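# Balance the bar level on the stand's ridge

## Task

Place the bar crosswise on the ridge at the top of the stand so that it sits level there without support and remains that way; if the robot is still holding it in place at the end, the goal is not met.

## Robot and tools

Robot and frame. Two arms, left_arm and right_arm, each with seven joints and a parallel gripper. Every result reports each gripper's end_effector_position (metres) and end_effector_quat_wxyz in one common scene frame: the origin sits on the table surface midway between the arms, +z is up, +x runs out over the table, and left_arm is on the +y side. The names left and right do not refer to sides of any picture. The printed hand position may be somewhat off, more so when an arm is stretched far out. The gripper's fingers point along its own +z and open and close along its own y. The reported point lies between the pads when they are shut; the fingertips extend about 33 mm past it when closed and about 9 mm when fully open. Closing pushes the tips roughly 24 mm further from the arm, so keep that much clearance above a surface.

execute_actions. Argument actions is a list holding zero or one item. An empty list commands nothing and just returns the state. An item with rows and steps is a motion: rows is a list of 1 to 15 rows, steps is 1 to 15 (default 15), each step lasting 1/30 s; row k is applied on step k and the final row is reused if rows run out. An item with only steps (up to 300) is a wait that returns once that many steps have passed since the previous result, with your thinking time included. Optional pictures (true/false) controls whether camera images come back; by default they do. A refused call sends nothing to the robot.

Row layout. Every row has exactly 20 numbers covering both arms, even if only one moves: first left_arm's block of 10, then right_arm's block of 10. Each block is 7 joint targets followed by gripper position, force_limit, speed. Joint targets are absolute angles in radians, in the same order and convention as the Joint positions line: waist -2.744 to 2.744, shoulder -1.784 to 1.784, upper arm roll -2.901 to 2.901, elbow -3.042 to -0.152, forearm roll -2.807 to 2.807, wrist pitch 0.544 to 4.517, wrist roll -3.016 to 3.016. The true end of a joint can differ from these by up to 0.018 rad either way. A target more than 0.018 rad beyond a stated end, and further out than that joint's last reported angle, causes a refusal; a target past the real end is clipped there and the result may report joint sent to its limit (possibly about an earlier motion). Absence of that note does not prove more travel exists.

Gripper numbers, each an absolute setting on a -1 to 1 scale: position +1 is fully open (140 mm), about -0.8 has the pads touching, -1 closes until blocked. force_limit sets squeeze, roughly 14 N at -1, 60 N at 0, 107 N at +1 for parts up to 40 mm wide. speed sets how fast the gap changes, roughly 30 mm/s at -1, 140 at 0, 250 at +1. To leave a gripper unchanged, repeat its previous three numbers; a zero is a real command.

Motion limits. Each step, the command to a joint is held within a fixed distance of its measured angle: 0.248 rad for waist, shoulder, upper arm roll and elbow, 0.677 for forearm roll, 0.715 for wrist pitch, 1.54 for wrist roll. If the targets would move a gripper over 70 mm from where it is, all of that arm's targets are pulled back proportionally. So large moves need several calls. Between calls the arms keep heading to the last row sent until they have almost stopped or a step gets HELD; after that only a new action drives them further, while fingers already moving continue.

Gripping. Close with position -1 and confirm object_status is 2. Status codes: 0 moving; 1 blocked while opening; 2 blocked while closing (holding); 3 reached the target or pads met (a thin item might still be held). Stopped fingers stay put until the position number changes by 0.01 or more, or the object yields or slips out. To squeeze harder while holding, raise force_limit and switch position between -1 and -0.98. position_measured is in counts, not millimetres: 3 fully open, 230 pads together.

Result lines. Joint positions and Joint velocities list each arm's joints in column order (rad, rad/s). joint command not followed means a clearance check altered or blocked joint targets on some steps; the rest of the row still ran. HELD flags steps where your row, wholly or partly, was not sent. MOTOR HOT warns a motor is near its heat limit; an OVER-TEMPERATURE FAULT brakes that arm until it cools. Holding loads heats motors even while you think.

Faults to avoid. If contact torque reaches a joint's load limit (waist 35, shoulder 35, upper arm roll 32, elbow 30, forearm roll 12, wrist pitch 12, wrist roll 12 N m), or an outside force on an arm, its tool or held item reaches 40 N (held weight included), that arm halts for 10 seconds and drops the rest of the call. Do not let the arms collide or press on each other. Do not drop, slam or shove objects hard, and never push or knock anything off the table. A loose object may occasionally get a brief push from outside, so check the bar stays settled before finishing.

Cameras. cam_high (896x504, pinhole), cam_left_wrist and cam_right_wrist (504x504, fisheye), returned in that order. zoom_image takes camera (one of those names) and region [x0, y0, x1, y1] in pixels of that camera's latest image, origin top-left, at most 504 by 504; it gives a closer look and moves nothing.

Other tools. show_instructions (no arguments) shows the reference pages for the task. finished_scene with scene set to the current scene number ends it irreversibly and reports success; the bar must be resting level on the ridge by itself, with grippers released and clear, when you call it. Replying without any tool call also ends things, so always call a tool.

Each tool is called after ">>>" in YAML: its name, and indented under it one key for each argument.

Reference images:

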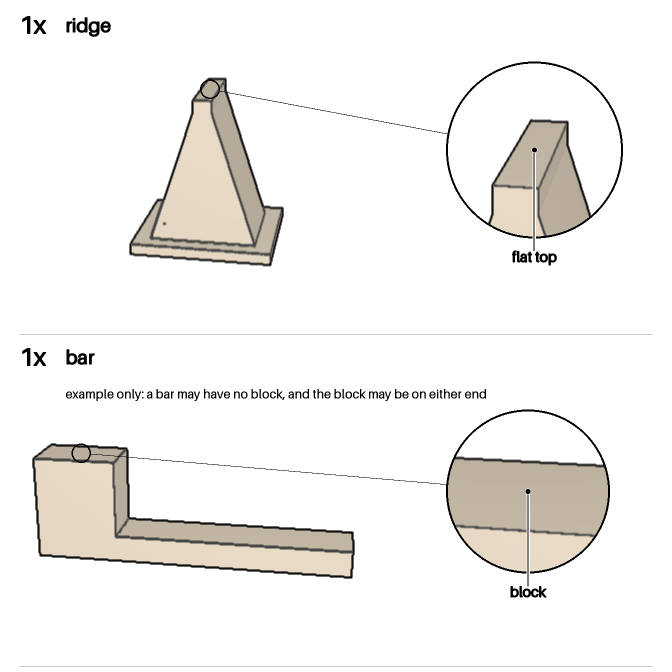

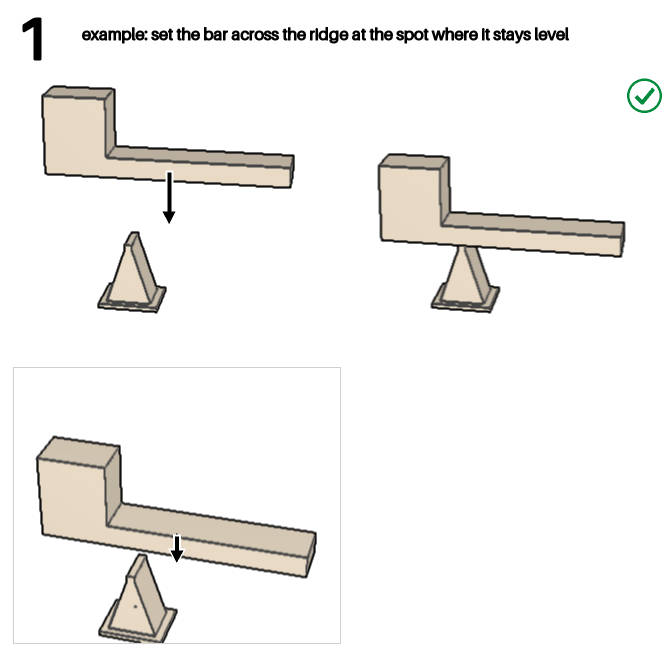

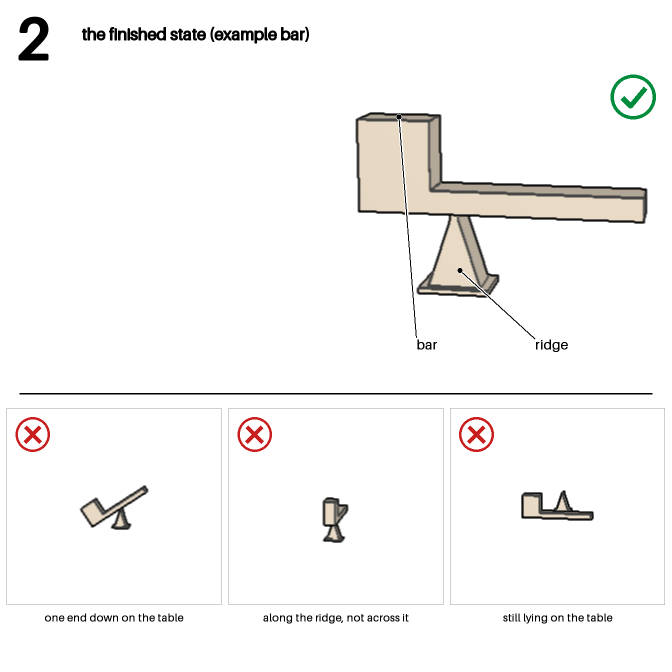

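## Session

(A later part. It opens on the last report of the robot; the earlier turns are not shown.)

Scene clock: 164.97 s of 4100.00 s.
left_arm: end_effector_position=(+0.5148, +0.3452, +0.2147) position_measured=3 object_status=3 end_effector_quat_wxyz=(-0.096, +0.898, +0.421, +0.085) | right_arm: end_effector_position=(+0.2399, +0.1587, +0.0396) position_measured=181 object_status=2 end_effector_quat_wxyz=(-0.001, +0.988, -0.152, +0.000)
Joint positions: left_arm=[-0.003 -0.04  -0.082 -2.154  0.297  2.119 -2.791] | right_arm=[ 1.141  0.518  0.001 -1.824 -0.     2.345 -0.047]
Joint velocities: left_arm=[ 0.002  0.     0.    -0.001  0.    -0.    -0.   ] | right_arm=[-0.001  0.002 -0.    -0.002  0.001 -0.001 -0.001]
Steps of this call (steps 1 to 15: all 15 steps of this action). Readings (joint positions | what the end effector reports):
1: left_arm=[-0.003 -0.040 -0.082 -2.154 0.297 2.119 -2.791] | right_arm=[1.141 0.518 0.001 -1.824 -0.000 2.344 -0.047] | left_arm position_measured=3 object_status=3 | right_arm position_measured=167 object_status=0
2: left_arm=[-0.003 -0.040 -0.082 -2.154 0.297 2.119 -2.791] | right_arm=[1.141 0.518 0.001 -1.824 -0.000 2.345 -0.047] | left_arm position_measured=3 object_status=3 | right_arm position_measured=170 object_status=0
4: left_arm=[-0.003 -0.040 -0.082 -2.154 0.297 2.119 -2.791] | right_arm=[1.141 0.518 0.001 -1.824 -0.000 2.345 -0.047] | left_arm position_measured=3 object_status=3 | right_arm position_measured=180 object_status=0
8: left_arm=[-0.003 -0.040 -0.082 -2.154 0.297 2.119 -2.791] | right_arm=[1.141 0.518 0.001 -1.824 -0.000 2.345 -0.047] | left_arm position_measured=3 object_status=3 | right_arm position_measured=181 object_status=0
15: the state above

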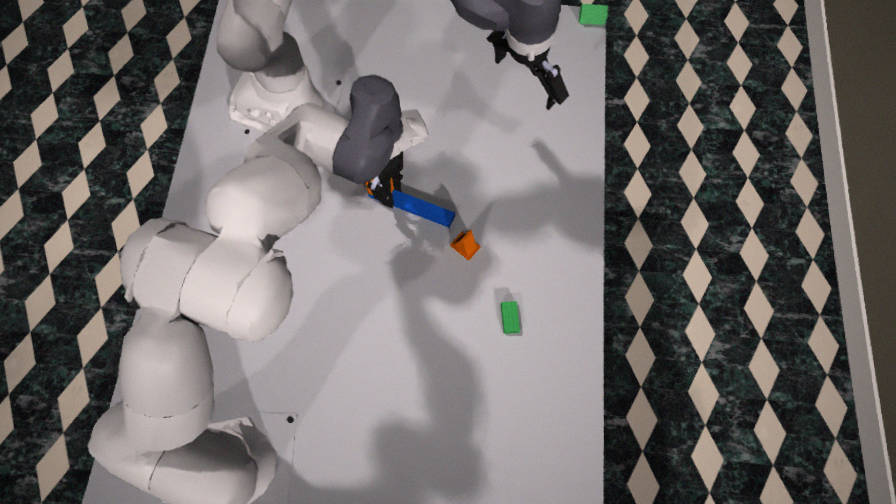

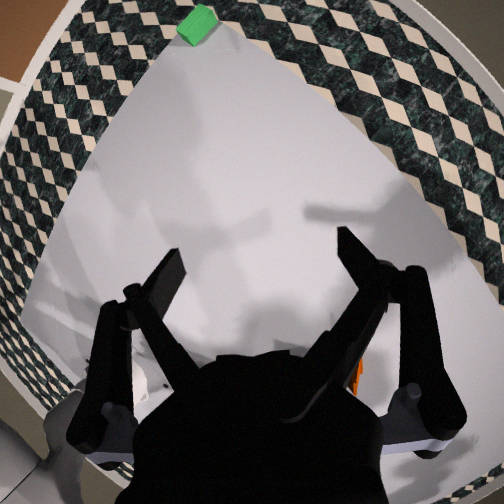

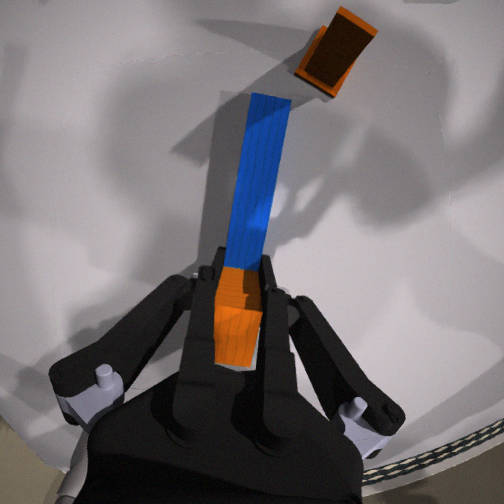

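>>> execute_actions:
  actions:
    - {"rows":[[-0.003,-0.04,-0.082,-2.154,0.297,2.119,-2.791,1,0,0,1.14,0.45,0,-1.81,0,2.26,-0.05,-1,-1,-0.5]],"steps":8}
  pictures: false

>>> execute_actions:
  actions:
    - {"rows":[[-0.003,-0.04,-0.082,-2.154,0.297,2.119,-2.791,1,0,0,1.14,0.385,0,-1.793,0,2.178,-0.05,-1,-1,-0.5]],"steps":12}
  pictures: false

>>> execute_actions:
  actions:
    - {"rows":[[-0.003,-0.04,-0.082,-2.154,0.297,2.119,-2.791,1,0,0,0.99,0.385,0,-1.793,0,2.178,-0.05,-1,-1,-0.5]],"steps":10}
  pictures: false

>>> execute_actions:
  actions:
    - {"rows":[[-0.003,-0.04,-0.082,-2.154,0.297,2.119,-2.791,1,0,0,0.843,0.385,0,-1.793,0,2.178,-0.05,-1,-1,-0.5]]}
  pictures: false

>>> execute_actions:
  actions:
    - {"rows":[[-0.003,-0.04,-0.082,-2.154,0.297,2.119,-2.791,1,0,0,0.843,0.41,0,-1.793,0,2.208,-0.05,-1,-1,-0.5]]}
  pictures: false

>>> execute_actions:
  actions:
    - {"rows":[[-0.003,-0.04,-0.082,-2.154,0.297,2.119,-2.791,1,0,0,0.843,0.421,0,-1.793,0,2.216,-0.05,-1,-1,-0.5]]}
  pictures: false

>>> execute_actions:
  actions:
    - {"rows":[[-0.003,-0.04,-0.082,-2.154,0.297,2.119,-2.791,1,0,0,0.843,0.421,0,-1.793,0,2.216,-0.05,-0.4,-1,-1]],"steps":6}
  pictures: false

>>> execute_actions:
  actions:
    - {"rows":[[-0.003,-0.04,-0.082,-2.154,0.297,2.119,-2.791,1,0,0,0.843,0.421,0,-1.793,0,2.216,-0.05,-1,-1,-0.5]],"steps":8}

Scene clock: 175.27 s of 4100.00 s.
left_arm: end_effector_position=(+0.5148, +0.3452, +0.2147) position_measured=3 object_status=3 end_effector_quat_wxyz=(-0.096, +0.898, +0.421, +0.085) | right_arm: end_effector_position=(+0.2421, +0.1646, +0.0860) position_measured=181 object_status=2 end_effector_quat_wxyz=(-0.012, +0.988, -0.152, +0.002)
Joint positions: left_arm=[-0.003 -0.04  -0.082 -2.154  0.297  2.119 -2.791] | right_arm=[ 1.141  0.448  0.001 -1.809 -0.     2.281 -0.047]
Joint velocities: left_arm=[-0.    -0.001  0.002  0.001 -0.001 -0.001 -0.001] | right_arm=[-0.001 -0.042  0.001  0.011  0.    -0.095  0.001]
Steps of this call (steps 1 to 15: the robot went on to your last target; steps 16 to 90: nothing new was sent; then 7.03 s passed at rest; steps 91 to 98: all 8 steps of this action). Readings (joint positions | what the end effector reports):
91: left_arm=[-0.003 -0.040 -0.082 -2.154 0.297 2.119 -2.791] | right_arm=[1.141 0.513 0.001 -1.826 -0.000 2.332 -0.047] | left_arm position_measured=3 object_status=3 | right_arm position_measured=181 object_status=2
92: left_arm=[-0.003 -0.040 -0.082 -2.154 0.297 2.119 -2.791] | right_arm=[1.141 0.499 0.001 -1.826 -0.000 2.318 -0.047] | left_arm position_measured=3 object_status=3 | right_arm position_measured=181 object_status=2
94: left_arm=[-0.003 -0.040 -0.082 -2.154 0.297 2.119 -2.791] | right_arm=[1.141 0.473 0.001 -1.819 -0.000 2.299 -0.047] | left_arm position_measured=3 object_status=3 | right_arm position_measured=181 object_status=2
98: the state above

Scene clock: 175.67 s of 4100.00 s.
left_arm: end_effector_position=(+0.5148, +0.3452, +0.2147) position_measured=3 object_status=3 end_effector_quat_wxyz=(-0.096, +0.898, +0.421, +0.085) | right_arm: end_effector_position=(+0.2399, +0.1586, +0.1267) position_measured=181 object_status=2 end_effector_quat_wxyz=(-0.007, +0.988, -0.152, +0.001)
Joint positions: left_arm=[-0.003 -0.04  -0.082 -2.154  0.297  2.119 -2.791] | right_arm=[ 1.141  0.384  0.001 -1.793 -0.     2.19  -0.047]
Joint velocities: left_arm=[-0.001 -0.     0.001 -0.     0.     0.     0.001] | right_arm=[ 0.001  0.013 -0.001  0.     0.001 -0.065 -0.   ]
Steps of this call (steps 1 to 12: all 12 steps of this action). Readings (joint positions | what the end effector reports):
1: left_arm=[-0.003 -0.040 -0.082 -2.154 0.297 2.119 -2.791] | right_arm=[1.141 0.442 0.001 -1.810 -0.000 2.265 -0.047] | left_arm position_measured=3 object_status=3 | right_arm position_measured=181 object_status=2
2: left_arm=[-0.003 -0.040 -0.082 -2.154 0.297 2.119 -2.791] | right_arm=[1.141 0.430 0.001 -1.809 -0.000 2.248 -0.047] | left_arm position_measured=3 object_status=3 | right_arm position_measured=181 object_status=2
4: left_arm=[-0.003 -0.040 -0.082 -2.154 0.297 2.119 -2.791] | right_arm=[1.141 0.405 0.001 -1.802 -0.000 2.225 -0.047] | left_arm position_measured=3 object_status=3 | right_arm position_measured=181 object_status=2
8: left_arm=[-0.003 -0.040 -0.082 -2.154 0.297 2.119 -2.791] | right_arm=[1.141 0.384 0.001 -1.793 -0.000 2.203 -0.047] | left_arm position_measured=3 object_status=3 | right_arm position_measured=181 object_status=2
12: the state above

Scene clock: 176.00 s of 4100.00 s.
left_arm: end_effector_position=(+0.5148, +0.3452, +0.2147) position_measured=3 object_status=3 end_effector_quat_wxyz=(-0.096, +0.898, +0.421, +0.085) | right_arm: end_effector_position=(+0.3387, +0.1092, +0.1254) position_measured=181 object_status=2 end_effector_quat_wxyz=(-0.001, +0.972, -0.235, +0.003)
Joint positions: left_arm=[-0.003 -0.04  -0.082 -2.154  0.297  2.119 -2.791] | right_arm=[ 0.983  0.385 -0.01  -1.793 -0.     2.182 -0.047]
Joint velocities: left_arm=[ 0.     0.     0.    -0.    -0.001 -0.     0.001] | right_arm=[-0.056 -0.    -0.     0.     0.001 -0.013  0.   ]
Steps of this call (steps 1 to 10: all 10 steps of this action). Readings (joint positions | what the end effector reports):
1: left_arm=[-0.003 -0.040 -0.082 -2.154 0.297 2.119 -2.791] | right_arm=[1.127 0.385 0.012 -1.793 -0.000 2.189 -0.047] | left_arm position_measured=3 object_status=3 | right_arm position_measured=181 object_status=2
2: left_arm=[-0.003 -0.040 -0.082 -2.154 0.297 2.119 -2.791] | right_arm=[1.107 0.385 0.017 -1.793 -0.000 2.188 -0.047] | left_arm position_measured=3 object_status=3 | right_arm position_measured=181 object_status=2
4: left_arm=[-0.003 -0.040 -0.082 -2.154 0.297 2.119 -2.791] | right_arm=[1.059 0.385 0.016 -1.793 -0.000 2.186 -0.047] | left_arm position_measured=3 object_status=3 | right_arm position_measured=181 object_status=2
8: left_arm=[-0.003 -0.040 -0.082 -2.154 0.297 2.119 -2.791] | right_arm=[0.992 0.385 -0.007 -1.793 -0.000 2.183 -0.047] | left_arm position_measured=3 object_status=3 | right_arm position_measured=181 object_status=2
10: the state above

Scene clock: 176.50 s of 4100.00 s.
left_arm: end_effector_position=(+0.5148, +0.3452, +0.2147) position_measured=3 object_status=3 end_effector_quat_wxyz=(-0.096, +0.898, +0.421, +0.085) | right_arm: end_effector_position=(+0.4112, +0.0598, +0.1252) position_measured=181 object_status=2 end_effector_quat_wxyz=(-0.001, +0.954, -0.301, +0.001)
Joint positions: left_arm=[-0.003 -0.04  -0.082 -2.154  0.297  2.119 -2.791] | right_arm=[ 0.84   0.385 -0.003 -1.793 -0.     2.18  -0.047]
Joint velocities: left_arm=[ 0.    -0.002  0.    -0.001  0.    -0.    -0.   ] | right_arm=[ 0.026 -0.     0.028 -0.     0.001 -0.002  0.   ]
Steps of this call (steps 1 to 15: all 15 steps of this action). Readings (joint positions | what the end effector reports):
1: left_arm=[-0.003 -0.040 -0.082 -2.154 0.297 2.119 -2.791] | right_arm=[0.966 0.385 0.003 -1.793 -0.000 2.182 -0.047] | left_arm position_measured=3 object_status=3 | right_arm position_measured=181 object_status=2
2: left_arm=[-0.003 -0.040 -0.082 -2.154 0.297 2.119 -2.791] | right_arm=[0.943 0.385 0.010 -1.793 -0.000 2.181 -0.047] | left_arm position_measured=3 object_status=3 | right_arm position_measured=181 object_status=2
4: left_arm=[-0.003 -0.040 -0.082 -2.154 0.297 2.119 -2.791] | right_arm=[0.895 0.385 0.009 -1.793 -0.000 2.181 -0.047] | left_arm position_measured=3 object_status=3 | right_arm position_measured=181 object_status=2
8: left_arm=[-0.003 -0.040 -0.082 -2.154 0.297 2.119 -2.791] | right_arm=[0.841 0.385 -0.009 -1.793 -0.000 2.181 -0.047] | left_arm position_measured=3 object_status=3 | right_arm position_measured=181 object_status=2
15: the state above

Scene clock: 177.00 s of 4100.00 s.
left_arm: end_effector_position=(+0.5148, +0.3452, +0.2147) position_measured=3 object_status=3 end_effector_quat_wxyz=(-0.096, +0.898, +0.421, +0.085) | right_arm: end_effector_position=(+0.4103, +0.0620, +0.1098) position_measured=181 object_status=2 end_effector_quat_wxyz=(+0.001, +0.954, -0.299, +0.000)
Joint positions: left_arm=[-0.003 -0.04  -0.082 -2.154  0.297  2.119 -2.791] | right_arm=[ 0.841  0.412 -0.002 -1.794 -0.     2.203 -0.047]
Joint velocities: left_arm=[ 0.    -0.001  0.    -0.001  0.     0.     0.   ] | right_arm=[ 0.    -0.002 -0.     0.001  0.001  0.01   0.001]
Steps of this call (steps 1 to 15: all 15 steps of this action). Readings (joint positions | what the end effector reports):
1: left_arm=[-0.003 -0.040 -0.082 -2.154 0.297 2.119 -2.791] | right_arm=[0.840 0.387 -0.003 -1.792 -0.000 2.184 -0.047] | left_arm position_measured=3 object_status=3 | right_arm position_measured=181 object_status=2
2: left_arm=[-0.003 -0.040 -0.082 -2.154 0.297 2.119 -2.791] | right_arm=[0.841 0.392 -0.002 -1.792 -0.000 2.188 -0.047] | left_arm position_measured=3 object_status=3 | right_arm position_measured=181 object_status=2
4: left_arm=[-0.003 -0.040 -0.082 -2.154 0.297 2.119 -2.791] | right_arm=[0.841 0.403 -0.002 -1.792 -0.000 2.193 -0.047] | left_arm position_measured=3 object_status=3 | right_arm position_measured=181 object_status=2
8: left_arm=[-0.003 -0.040 -0.082 -2.154 0.297 2.119 -2.791] | right_arm=[0.841 0.411 -0.002 -1.794 -0.000 2.199 -0.047] | left_arm position_measured=3 object_status=3 | right_arm position_measured=181 object_status=2
15: the state above

Scene clock: 177.50 s of 4100.00 s.
left_arm: end_effector_position=(+0.5148, +0.3452, +0.2147) position_measured=3 object_status=3 end_effector_quat_wxyz=(-0.096, +0.898, +0.421, +0.085) | right_arm: end_effector_position=(+0.4109, +0.0629, +0.1053) position_measured=181 object_status=2 end_effector_quat_wxyz=(+0.001, +0.954, -0.299, +0.000)
Joint positions: left_arm=[-0.003 -0.04  -0.082 -2.154  0.297  2.119 -2.791] | right_arm=[ 0.841  0.42  -0.002 -1.793 -0.     2.212 -0.047]
Joint velocities: left_arm=[-0.    -0.001 -0.001  0.001 -0.    -0.    -0.   ] | right_arm=[ 0.001 -0.     0.001  0.001  0.     0.     0.001]
Steps of this call (steps 1 to 15: all 15 steps of this action). Readings (joint positions | what the end effector reports):
1: left_arm=[-0.003 -0.040 -0.082 -2.154 0.297 2.119 -2.791] | right_arm=[0.841 0.412 -0.002 -1.793 -0.000 2.204 -0.047] | left_arm position_measured=3 object_status=3 | right_arm position_measured=181 object_status=2
2: left_arm=[-0.003 -0.040 -0.082 -2.154 0.297 2.119 -2.791] | right_arm=[0.841 0.414 -0.002 -1.793 -0.000 2.206 -0.047] | left_arm position_measured=3 object_status=3 | right_arm position_measured=181 object_status=2
4: left_arm=[-0.003 -0.040 -0.082 -2.154 0.297 2.119 -2.791] | right_arm=[0.841 0.418 -0.002 -1.793 -0.000 2.208 -0.047] | left_arm position_measured=3 object_status=3 | right_arm position_measured=181 object_status=2
8: left_arm=[-0.003 -0.040 -0.082 -2.154 0.297 2.119 -2.791] | right_arm=[0.841 0.420 -0.002 -1.793 -0.000 2.211 -0.047] | left_arm position_measured=3 object_status=3 | right_arm position_measured=181 object_status=2
15: the state above

Scene clock: 177.70 s of 4100.00 s.
left_arm: end_effector_position=(+0.5148, +0.3452, +0.2147) position_measured=3 object_status=3 end_effector_quat_wxyz=(-0.096, +0.898, +0.421, +0.085) | right_arm: end_effector_position=(+0.4110, +0.0631, +0.1053) position_measured=179 object_status=0 end_effector_quat_wxyz=(+0.000, +0.954, -0.299, +0.000)
Joint positions: left_arm=[-0.003 -0.04  -0.082 -2.154  0.297  2.119 -2.791] | right_arm=[ 0.841  0.42  -0.002 -1.793 -0.     2.213 -0.047]
Joint velocities: left_arm=[-0.     0.001 -0.     0.001 -0.001  0.    -0.   ] | right_arm=[-0.001 -0.    -0.002  0.     0.002  0.002 -0.001]
Steps of this call (steps 1 to 6: all 6 steps of this action). Readings (joint positions | what the end effector reports):
1: left_arm=[-0.003 -0.040 -0.082 -2.154 0.297 2.119 -2.791] | right_arm=[0.841 0.420 -0.002 -1.793 -0.000 2.212 -0.047] | left_arm position_measured=3 object_status=3 | right_arm position_measured=181 object_status=0
2: left_arm=[-0.003 -0.040 -0.082 -2.154 0.297 2.119 -2.791] | right_arm=[0.841 0.420 -0.002 -1.793 -0.000 2.212 -0.047] | left_arm position_measured=3 object_status=3 | right_arm position_measured=181 object_status=0
4: left_arm=[-0.003 -0.040 -0.082 -2.154 0.297 2.119 -2.791] | right_arm=[0.841 0.420 -0.002 -1.793 -0.000 2.213 -0.047] | left_arm position_measured=3 object_status=3 | right_arm position_measured=179 object_status=0
6: the state above

Scene clock: 177.97 s of 4100.00 s.
left_arm: end_effector_position=(+0.5148, +0.3452, +0.2147) position_measured=3 object_status=3 end_effector_quat_wxyz=(-0.096, +0.898, +0.421, +0.085) | right_arm: end_effector_position=(+0.4111, +0.0631, +0.1053) position_measured=181 object_status=0 end_effector_quat_wxyz=(+0.000, +0.954, -0.299, +0.000)
Joint positions: left_arm=[-0.003 -0.04  -0.082 -2.154  0.297  2.119 -2.791] | right_arm=[ 0.841  0.42  -0.002 -1.793 -0.     2.213 -0.047]
Joint velocities: left_arm=[ 0.001  0.    -0.    -0.001 -0.001 -0.     0.   ] | right_arm=[ 0.001 -0.001  0.001  0.001 -0.001 -0.    -0.002]
Steps of this call (steps 1 to 8: all 8 steps of this action). Readings (joint positions | what the end effector reports):
1: left_arm=[-0.003 -0.040 -0.082 -2.154 0.297 2.119 -2.791] | right_arm=[0.841 0.420 -0.002 -1.793 -0.000 2.213 -0.047] | left_arm position_measured=3 object_status=3 | right_arm position_measured=179 object_status=0
2: left_arm=[-0.003 -0.040 -0.082 -2.154 0.297 2.119 -2.791] | right_arm=[0.841 0.420 -0.002 -1.793 -0.000 2.213 -0.047] | left_arm position_measured=3 object_status=3 | right_arm position_measured=181 object_status=0
4: left_arm=[-0.003 -0.040 -0.082 -2.154 0.297 2.119 -2.791] | right_arm=[0.841 0.420 -0.002 -1.793 -0.000 2.213 -0.047] | left_arm position_measured=3 object_status=3 | right_arm position_measured=181 object_status=0
8: the state above

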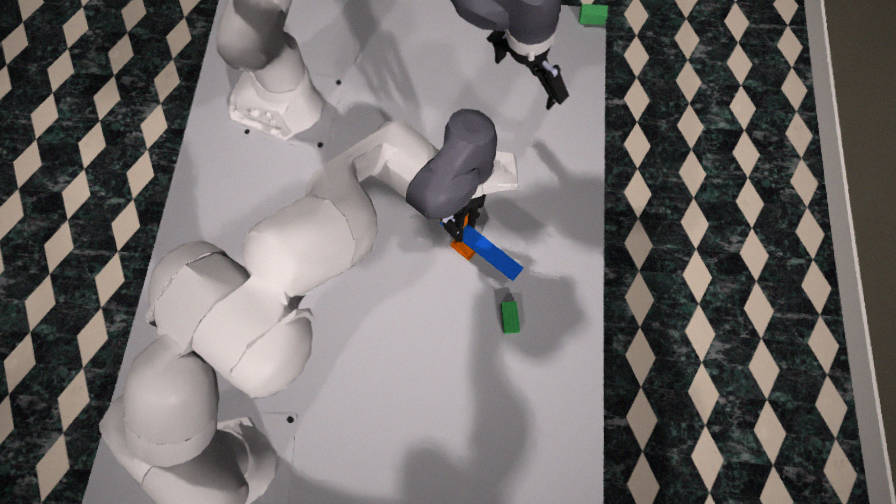

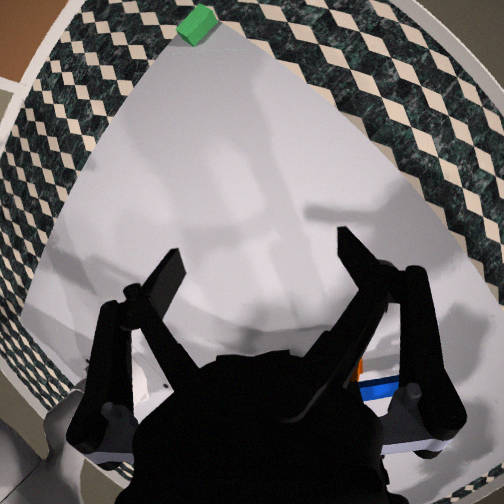

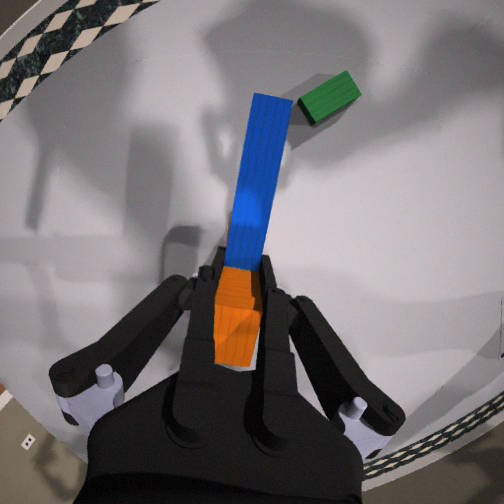

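Stable. Open.

>>> execute_actions:
  actions:
    - {"rows":[[-0.003,-0.04,-0.082,-2.154,0.297,2.119,-2.791,1,0,0,0.843,0.421,0,-1.793,0,2.216,-0.05,0.3,-1,-0.8]]}
  pictures: false

>>> execute_actions:
  actions:
    - {"steps":25}
  pictures: false

>>> execute_actions:
  actions:
    - {"rows":[[-0.003,-0.04,-0.082,-2.154,0.297,2.119,-2.791,1,0,0,0.843,0.3,0,-1.75,0,2.05,-0.05,0.3,-1,-0.8]]}
  pictures: false

>>> execute_actions:
  actions:
    - {"steps":20}

Scene clock: 184.27 s of 4100.00 s.
left_arm: end_effector_position=(+0.5148, +0.3452, +0.2147) position_measured=3 object_status=3 end_effector_quat_wxyz=(-0.096, +0.898, +0.421, +0.085) | right_arm: end_effector_position=(+0.4112, +0.0633, +0.1054) position_measured=142 object_status=0 end_effector_quat_wxyz=(+0.000, +0.954, -0.299, +0.000)
Joint positions: left_arm=[-0.003 -0.04  -0.082 -2.154  0.297  2.119 -2.791] | right_arm=[ 0.841  0.42  -0.002 -1.793 -0.     2.213 -0.047]
Joint velocities: left_arm=[-0.     0.001  0.001  0.001 -0.001  0.001 -0.   ] | right_arm=[ 0.    -0.001 -0.001  0.    -0.001  0.001  0.   ]
Steps of this call (steps 1 to 15: the robot went on to your last target; steps 16 to 90: nothing new was sent; then 2.80 s passed at rest; steps 91 to 105: all 15 steps of this action). Readings (joint positions | what the end effector reports):
91: left_arm=[-0.003 -0.040 -0.082 -2.154 0.297 2.119 -2.791] | right_arm=[0.841 0.420 -0.002 -1.793 -0.000 2.213 -0.047] | left_arm position_measured=3 object_status=3 | right_arm position_measured=181 object_status=0
92: left_arm=[-0.003 -0.040 -0.082 -2.154 0.297 2.119 -2.791] | right_arm=[0.841 0.420 -0.002 -1.793 -0.000 2.213 -0.047] | left_arm position_measured=3 object_status=3 | right_arm position_measured=181 object_status=0
94: left_arm=[-0.003 -0.040 -0.082 -2.154 0.297 2.119 -2.791] | right_arm=[0.841 0.420 -0.002 -1.793 -0.000 2.213 -0.047] | left_arm position_measured=3 object_status=3 | right_arm position_measured=173 object_status=0
98: left_arm=[-0.003 -0.040 -0.082 -2.154 0.297 2.119 -2.791] | right_arm=[0.841 0.420 -0.002 -1.793 -0.000 2.213 -0.047] | left_arm position_measured=3 object_status=3 | right_arm position_measured=162 object_status=0
105: the state above

Scene clock: 185.10 s of 4100.00 s.
left_arm: end_effector_position=(+0.5148, +0.3452, +0.2147) position_measured=3 object_status=3 end_effector_quat_wxyz=(-0.096, +0.898, +0.421, +0.085) | right_arm: end_effector_position=(+0.4112, +0.0633, +0.1054) position_measured=91 object_status=3 end_effector_quat_wxyz=(-0.000, +0.954, -0.299, +0.001)
Joint positions: left_arm=[-0.003 -0.04  -0.082 -2.154  0.297  2.119 -2.791] | right_arm=[ 0.841  0.42  -0.002 -1.793 -0.     2.214 -0.047]
Joint velocities: left_arm=[-0.    -0.    -0.    -0.001 -0.    -0.001  0.001] | right_arm=[-0.    -0.     0.001 -0.    -0.    -0.    -0.001]
Steps of this call (steps 1 to 15: the robot went on to your last target; steps 16 to 25: nothing new was sent). Readings (joint positions | what the end effector reports):
1: left_arm=[-0.003 -0.040 -0.082 -2.154 0.297 2.119 -2.791] | right_arm=[0.841 0.420 -0.002 -1.793 -0.000 2.213 -0.047] | left_arm position_measured=3 object_status=3 | right_arm position_measured=139 object_status=0
2: left_arm=[-0.003 -0.040 -0.082 -2.154 0.297 2.119 -2.791] | right_arm=[0.841 0.420 -0.002 -1.793 -0.000 2.213 -0.047] | left_arm position_measured=3 object_status=3 | right_arm position_measured=136 object_status=0
4: left_arm=[-0.003 -0.040 -0.082 -2.154 0.297 2.119 -2.791] | right_arm=[0.841 0.420 -0.002 -1.793 -0.000 2.213 -0.047] | left_arm position_measured=3 object_status=3 | right_arm position_measured=131 object_status=0
8: left_arm=[-0.003 -0.040 -0.082 -2.154 0.297 2.119 -2.791] | right_arm=[0.841 0.420 -0.002 -1.793 -0.000 2.214 -0.047] | left_arm position_measured=3 object_status=3 | right_arm position_measured=119 object_status=0
25: the state above
All arms were judged still, so your last target was given up. Only a new action makes them travel on or press farther. Fingers that are still opening or closing keep moving.

Scene clock: 185.60 s of 4100.00 s.
left_arm: end_effector_position=(+0.5148, +0.3452, +0.2147) position_measured=3 object_status=3 end_effector_quat_wxyz=(-0.096, +0.898, +0.421, +0.085) | right_arm: end_effector_position=(+0.4082, +0.0595, +0.1915) position_measured=91 object_status=3 end_effector_quat_wxyz=(-0.008, +0.954, -0.299, +0.003)
Joint positions: left_arm=[-0.003 -0.04  -0.082 -2.154  0.297  2.119 -2.791] | right_arm=[ 0.841  0.298 -0.002 -1.748 -0.     2.063 -0.047]
Joint velocities: left_arm=[ 0.    -0.    -0.001 -0.     0.001  0.    -0.001] | right_arm=[ 0.001  0.02   0.    -0.011 -0.001 -0.064 -0.   ]
Steps of this call (steps 1 to 15: all 15 steps of this action). Readings (joint positions | what the end effector reports):
1: left_arm=[-0.003 -0.040 -0.082 -2.154 0.297 2.119 -2.791] | right_arm=[0.841 0.413 -0.002 -1.793 -0.000 2.193 -0.047] | left_arm position_measured=3 object_status=3 | right_arm position_measured=91 object_status=3
2: left_arm=[-0.003 -0.040 -0.082 -2.154 0.297 2.119 -2.791] | right_arm=[0.841 0.393 -0.002 -1.790 -0.000 2.168 -0.047] | left_arm position_measured=3 object_status=3 | right_arm position_measured=91 object_status=3
4: left_arm=[-0.003 -0.040 -0.082 -2.154 0.297 2.119 -2.791] | right_arm=[0.841 0.345 -0.002 -1.771 -0.000 2.130 -0.047] | left_arm position_measured=3 object_status=3 | right_arm position_measured=91 object_status=3
8: left_arm=[-0.003 -0.040 -0.082 -2.154 0.297 2.119 -2.791] | right_arm=[0.841 0.293 -0.002 -1.745 -0.000 2.092 -0.047] | left_arm position_measured=3 object_status=3 | right_arm position_measured=91 object_status=3
15: the state above

Scene clock: 186.27 s of 4100.00 s.
left_arm: end_effector_position=(+0.5148, +0.3452, +0.2147) position_measured=3 object_status=3 end_effector_quat_wxyz=(-0.096, +0.898, +0.421, +0.085) | right_arm: end_effector_position=(+0.4062, +0.0569, +0.1900) position_measured=91 object_status=3 end_effector_quat_wxyz=(-0.003, +0.954, -0.299, +0.001)
Joint positions: left_arm=[-0.003 -0.04  -0.082 -2.154  0.297  2.119 -2.791] | right_arm=[ 0.841  0.299 -0.002 -1.748 -0.     2.053 -0.047]
Joint velocities: left_arm=[ 0.001 -0.    -0.001 -0.     0.001 -0.    -0.001] | right_arm=[ 0.     0.    -0.     0.001  0.001 -0.002  0.003]
Steps of this call (steps 1 to 15: the robot went on to your last target; steps 16 to 20: nothing new was sent). Readings (joint positions | what the end effector reports):
1: left_arm=[-0.003 -0.040 -0.082 -2.154 0.297 2.119 -2.791] | right_arm=[0.841 0.299 -0.002 -1.748 -0.000 2.061 -0.047] | left_arm position_measured=3 object_status=3 | right_arm position_measured=91 object_status=3
2: left_arm=[-0.003 -0.040 -0.082 -2.154 0.297 2.119 -2.791] | right_arm=[0.841 0.299 -0.002 -1.748 -0.000 2.059 -0.047] | left_arm position_measured=3 object_status=3 | right_arm position_measured=91 object_status=3
4: left_arm=[-0.003 -0.040 -0.082 -2.154 0.297 2.119 -2.791] | right_arm=[0.841 0.299 -0.002 -1.748 -0.000 2.057 -0.047] | left_arm position_measured=3 object_status=3 | right_arm position_measured=91 object_status=3
8: left_arm=[-0.003 -0.040 -0.082 -2.154 0.297 2.119 -2.791] | right_arm=[0.841 0.299 -0.002 -1.748 -0.000 2.055 -0.047] | left_arm position_measured=3 object_status=3 | right_arm position_measured=91 object_status=3
20: the state above
All arms were judged still, so your last target was given up. Only a new action makes them travel on or press farther. Fingers that are still opening or closing keep moving.

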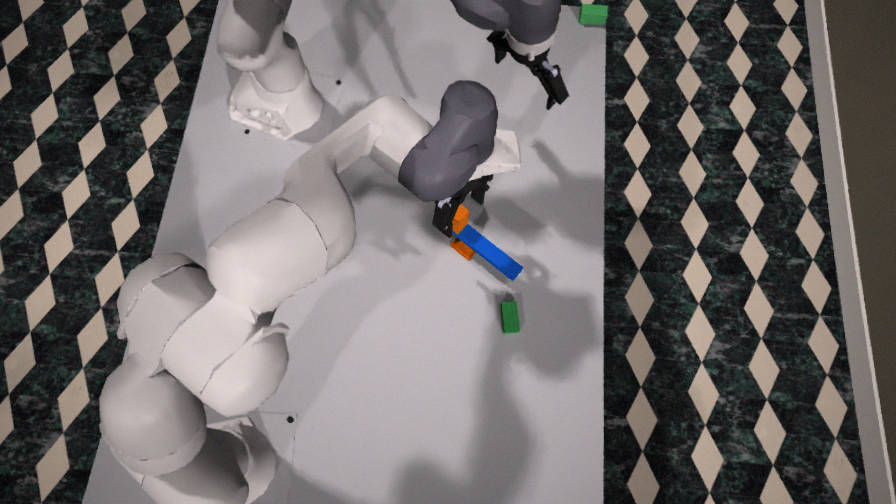

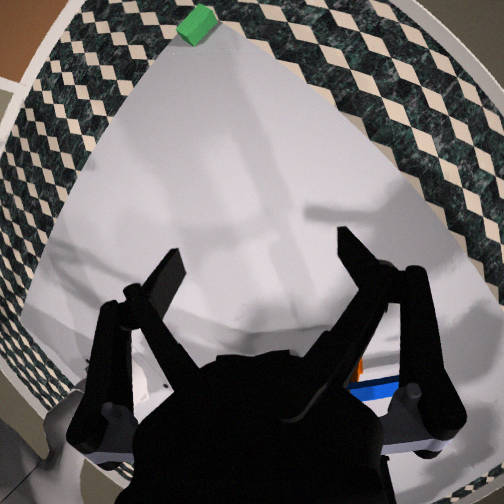

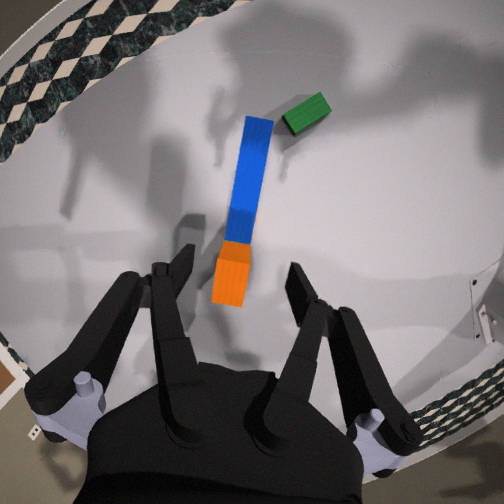

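>>> finished_scene:
  scene: 1

The scene is finished: the task was done.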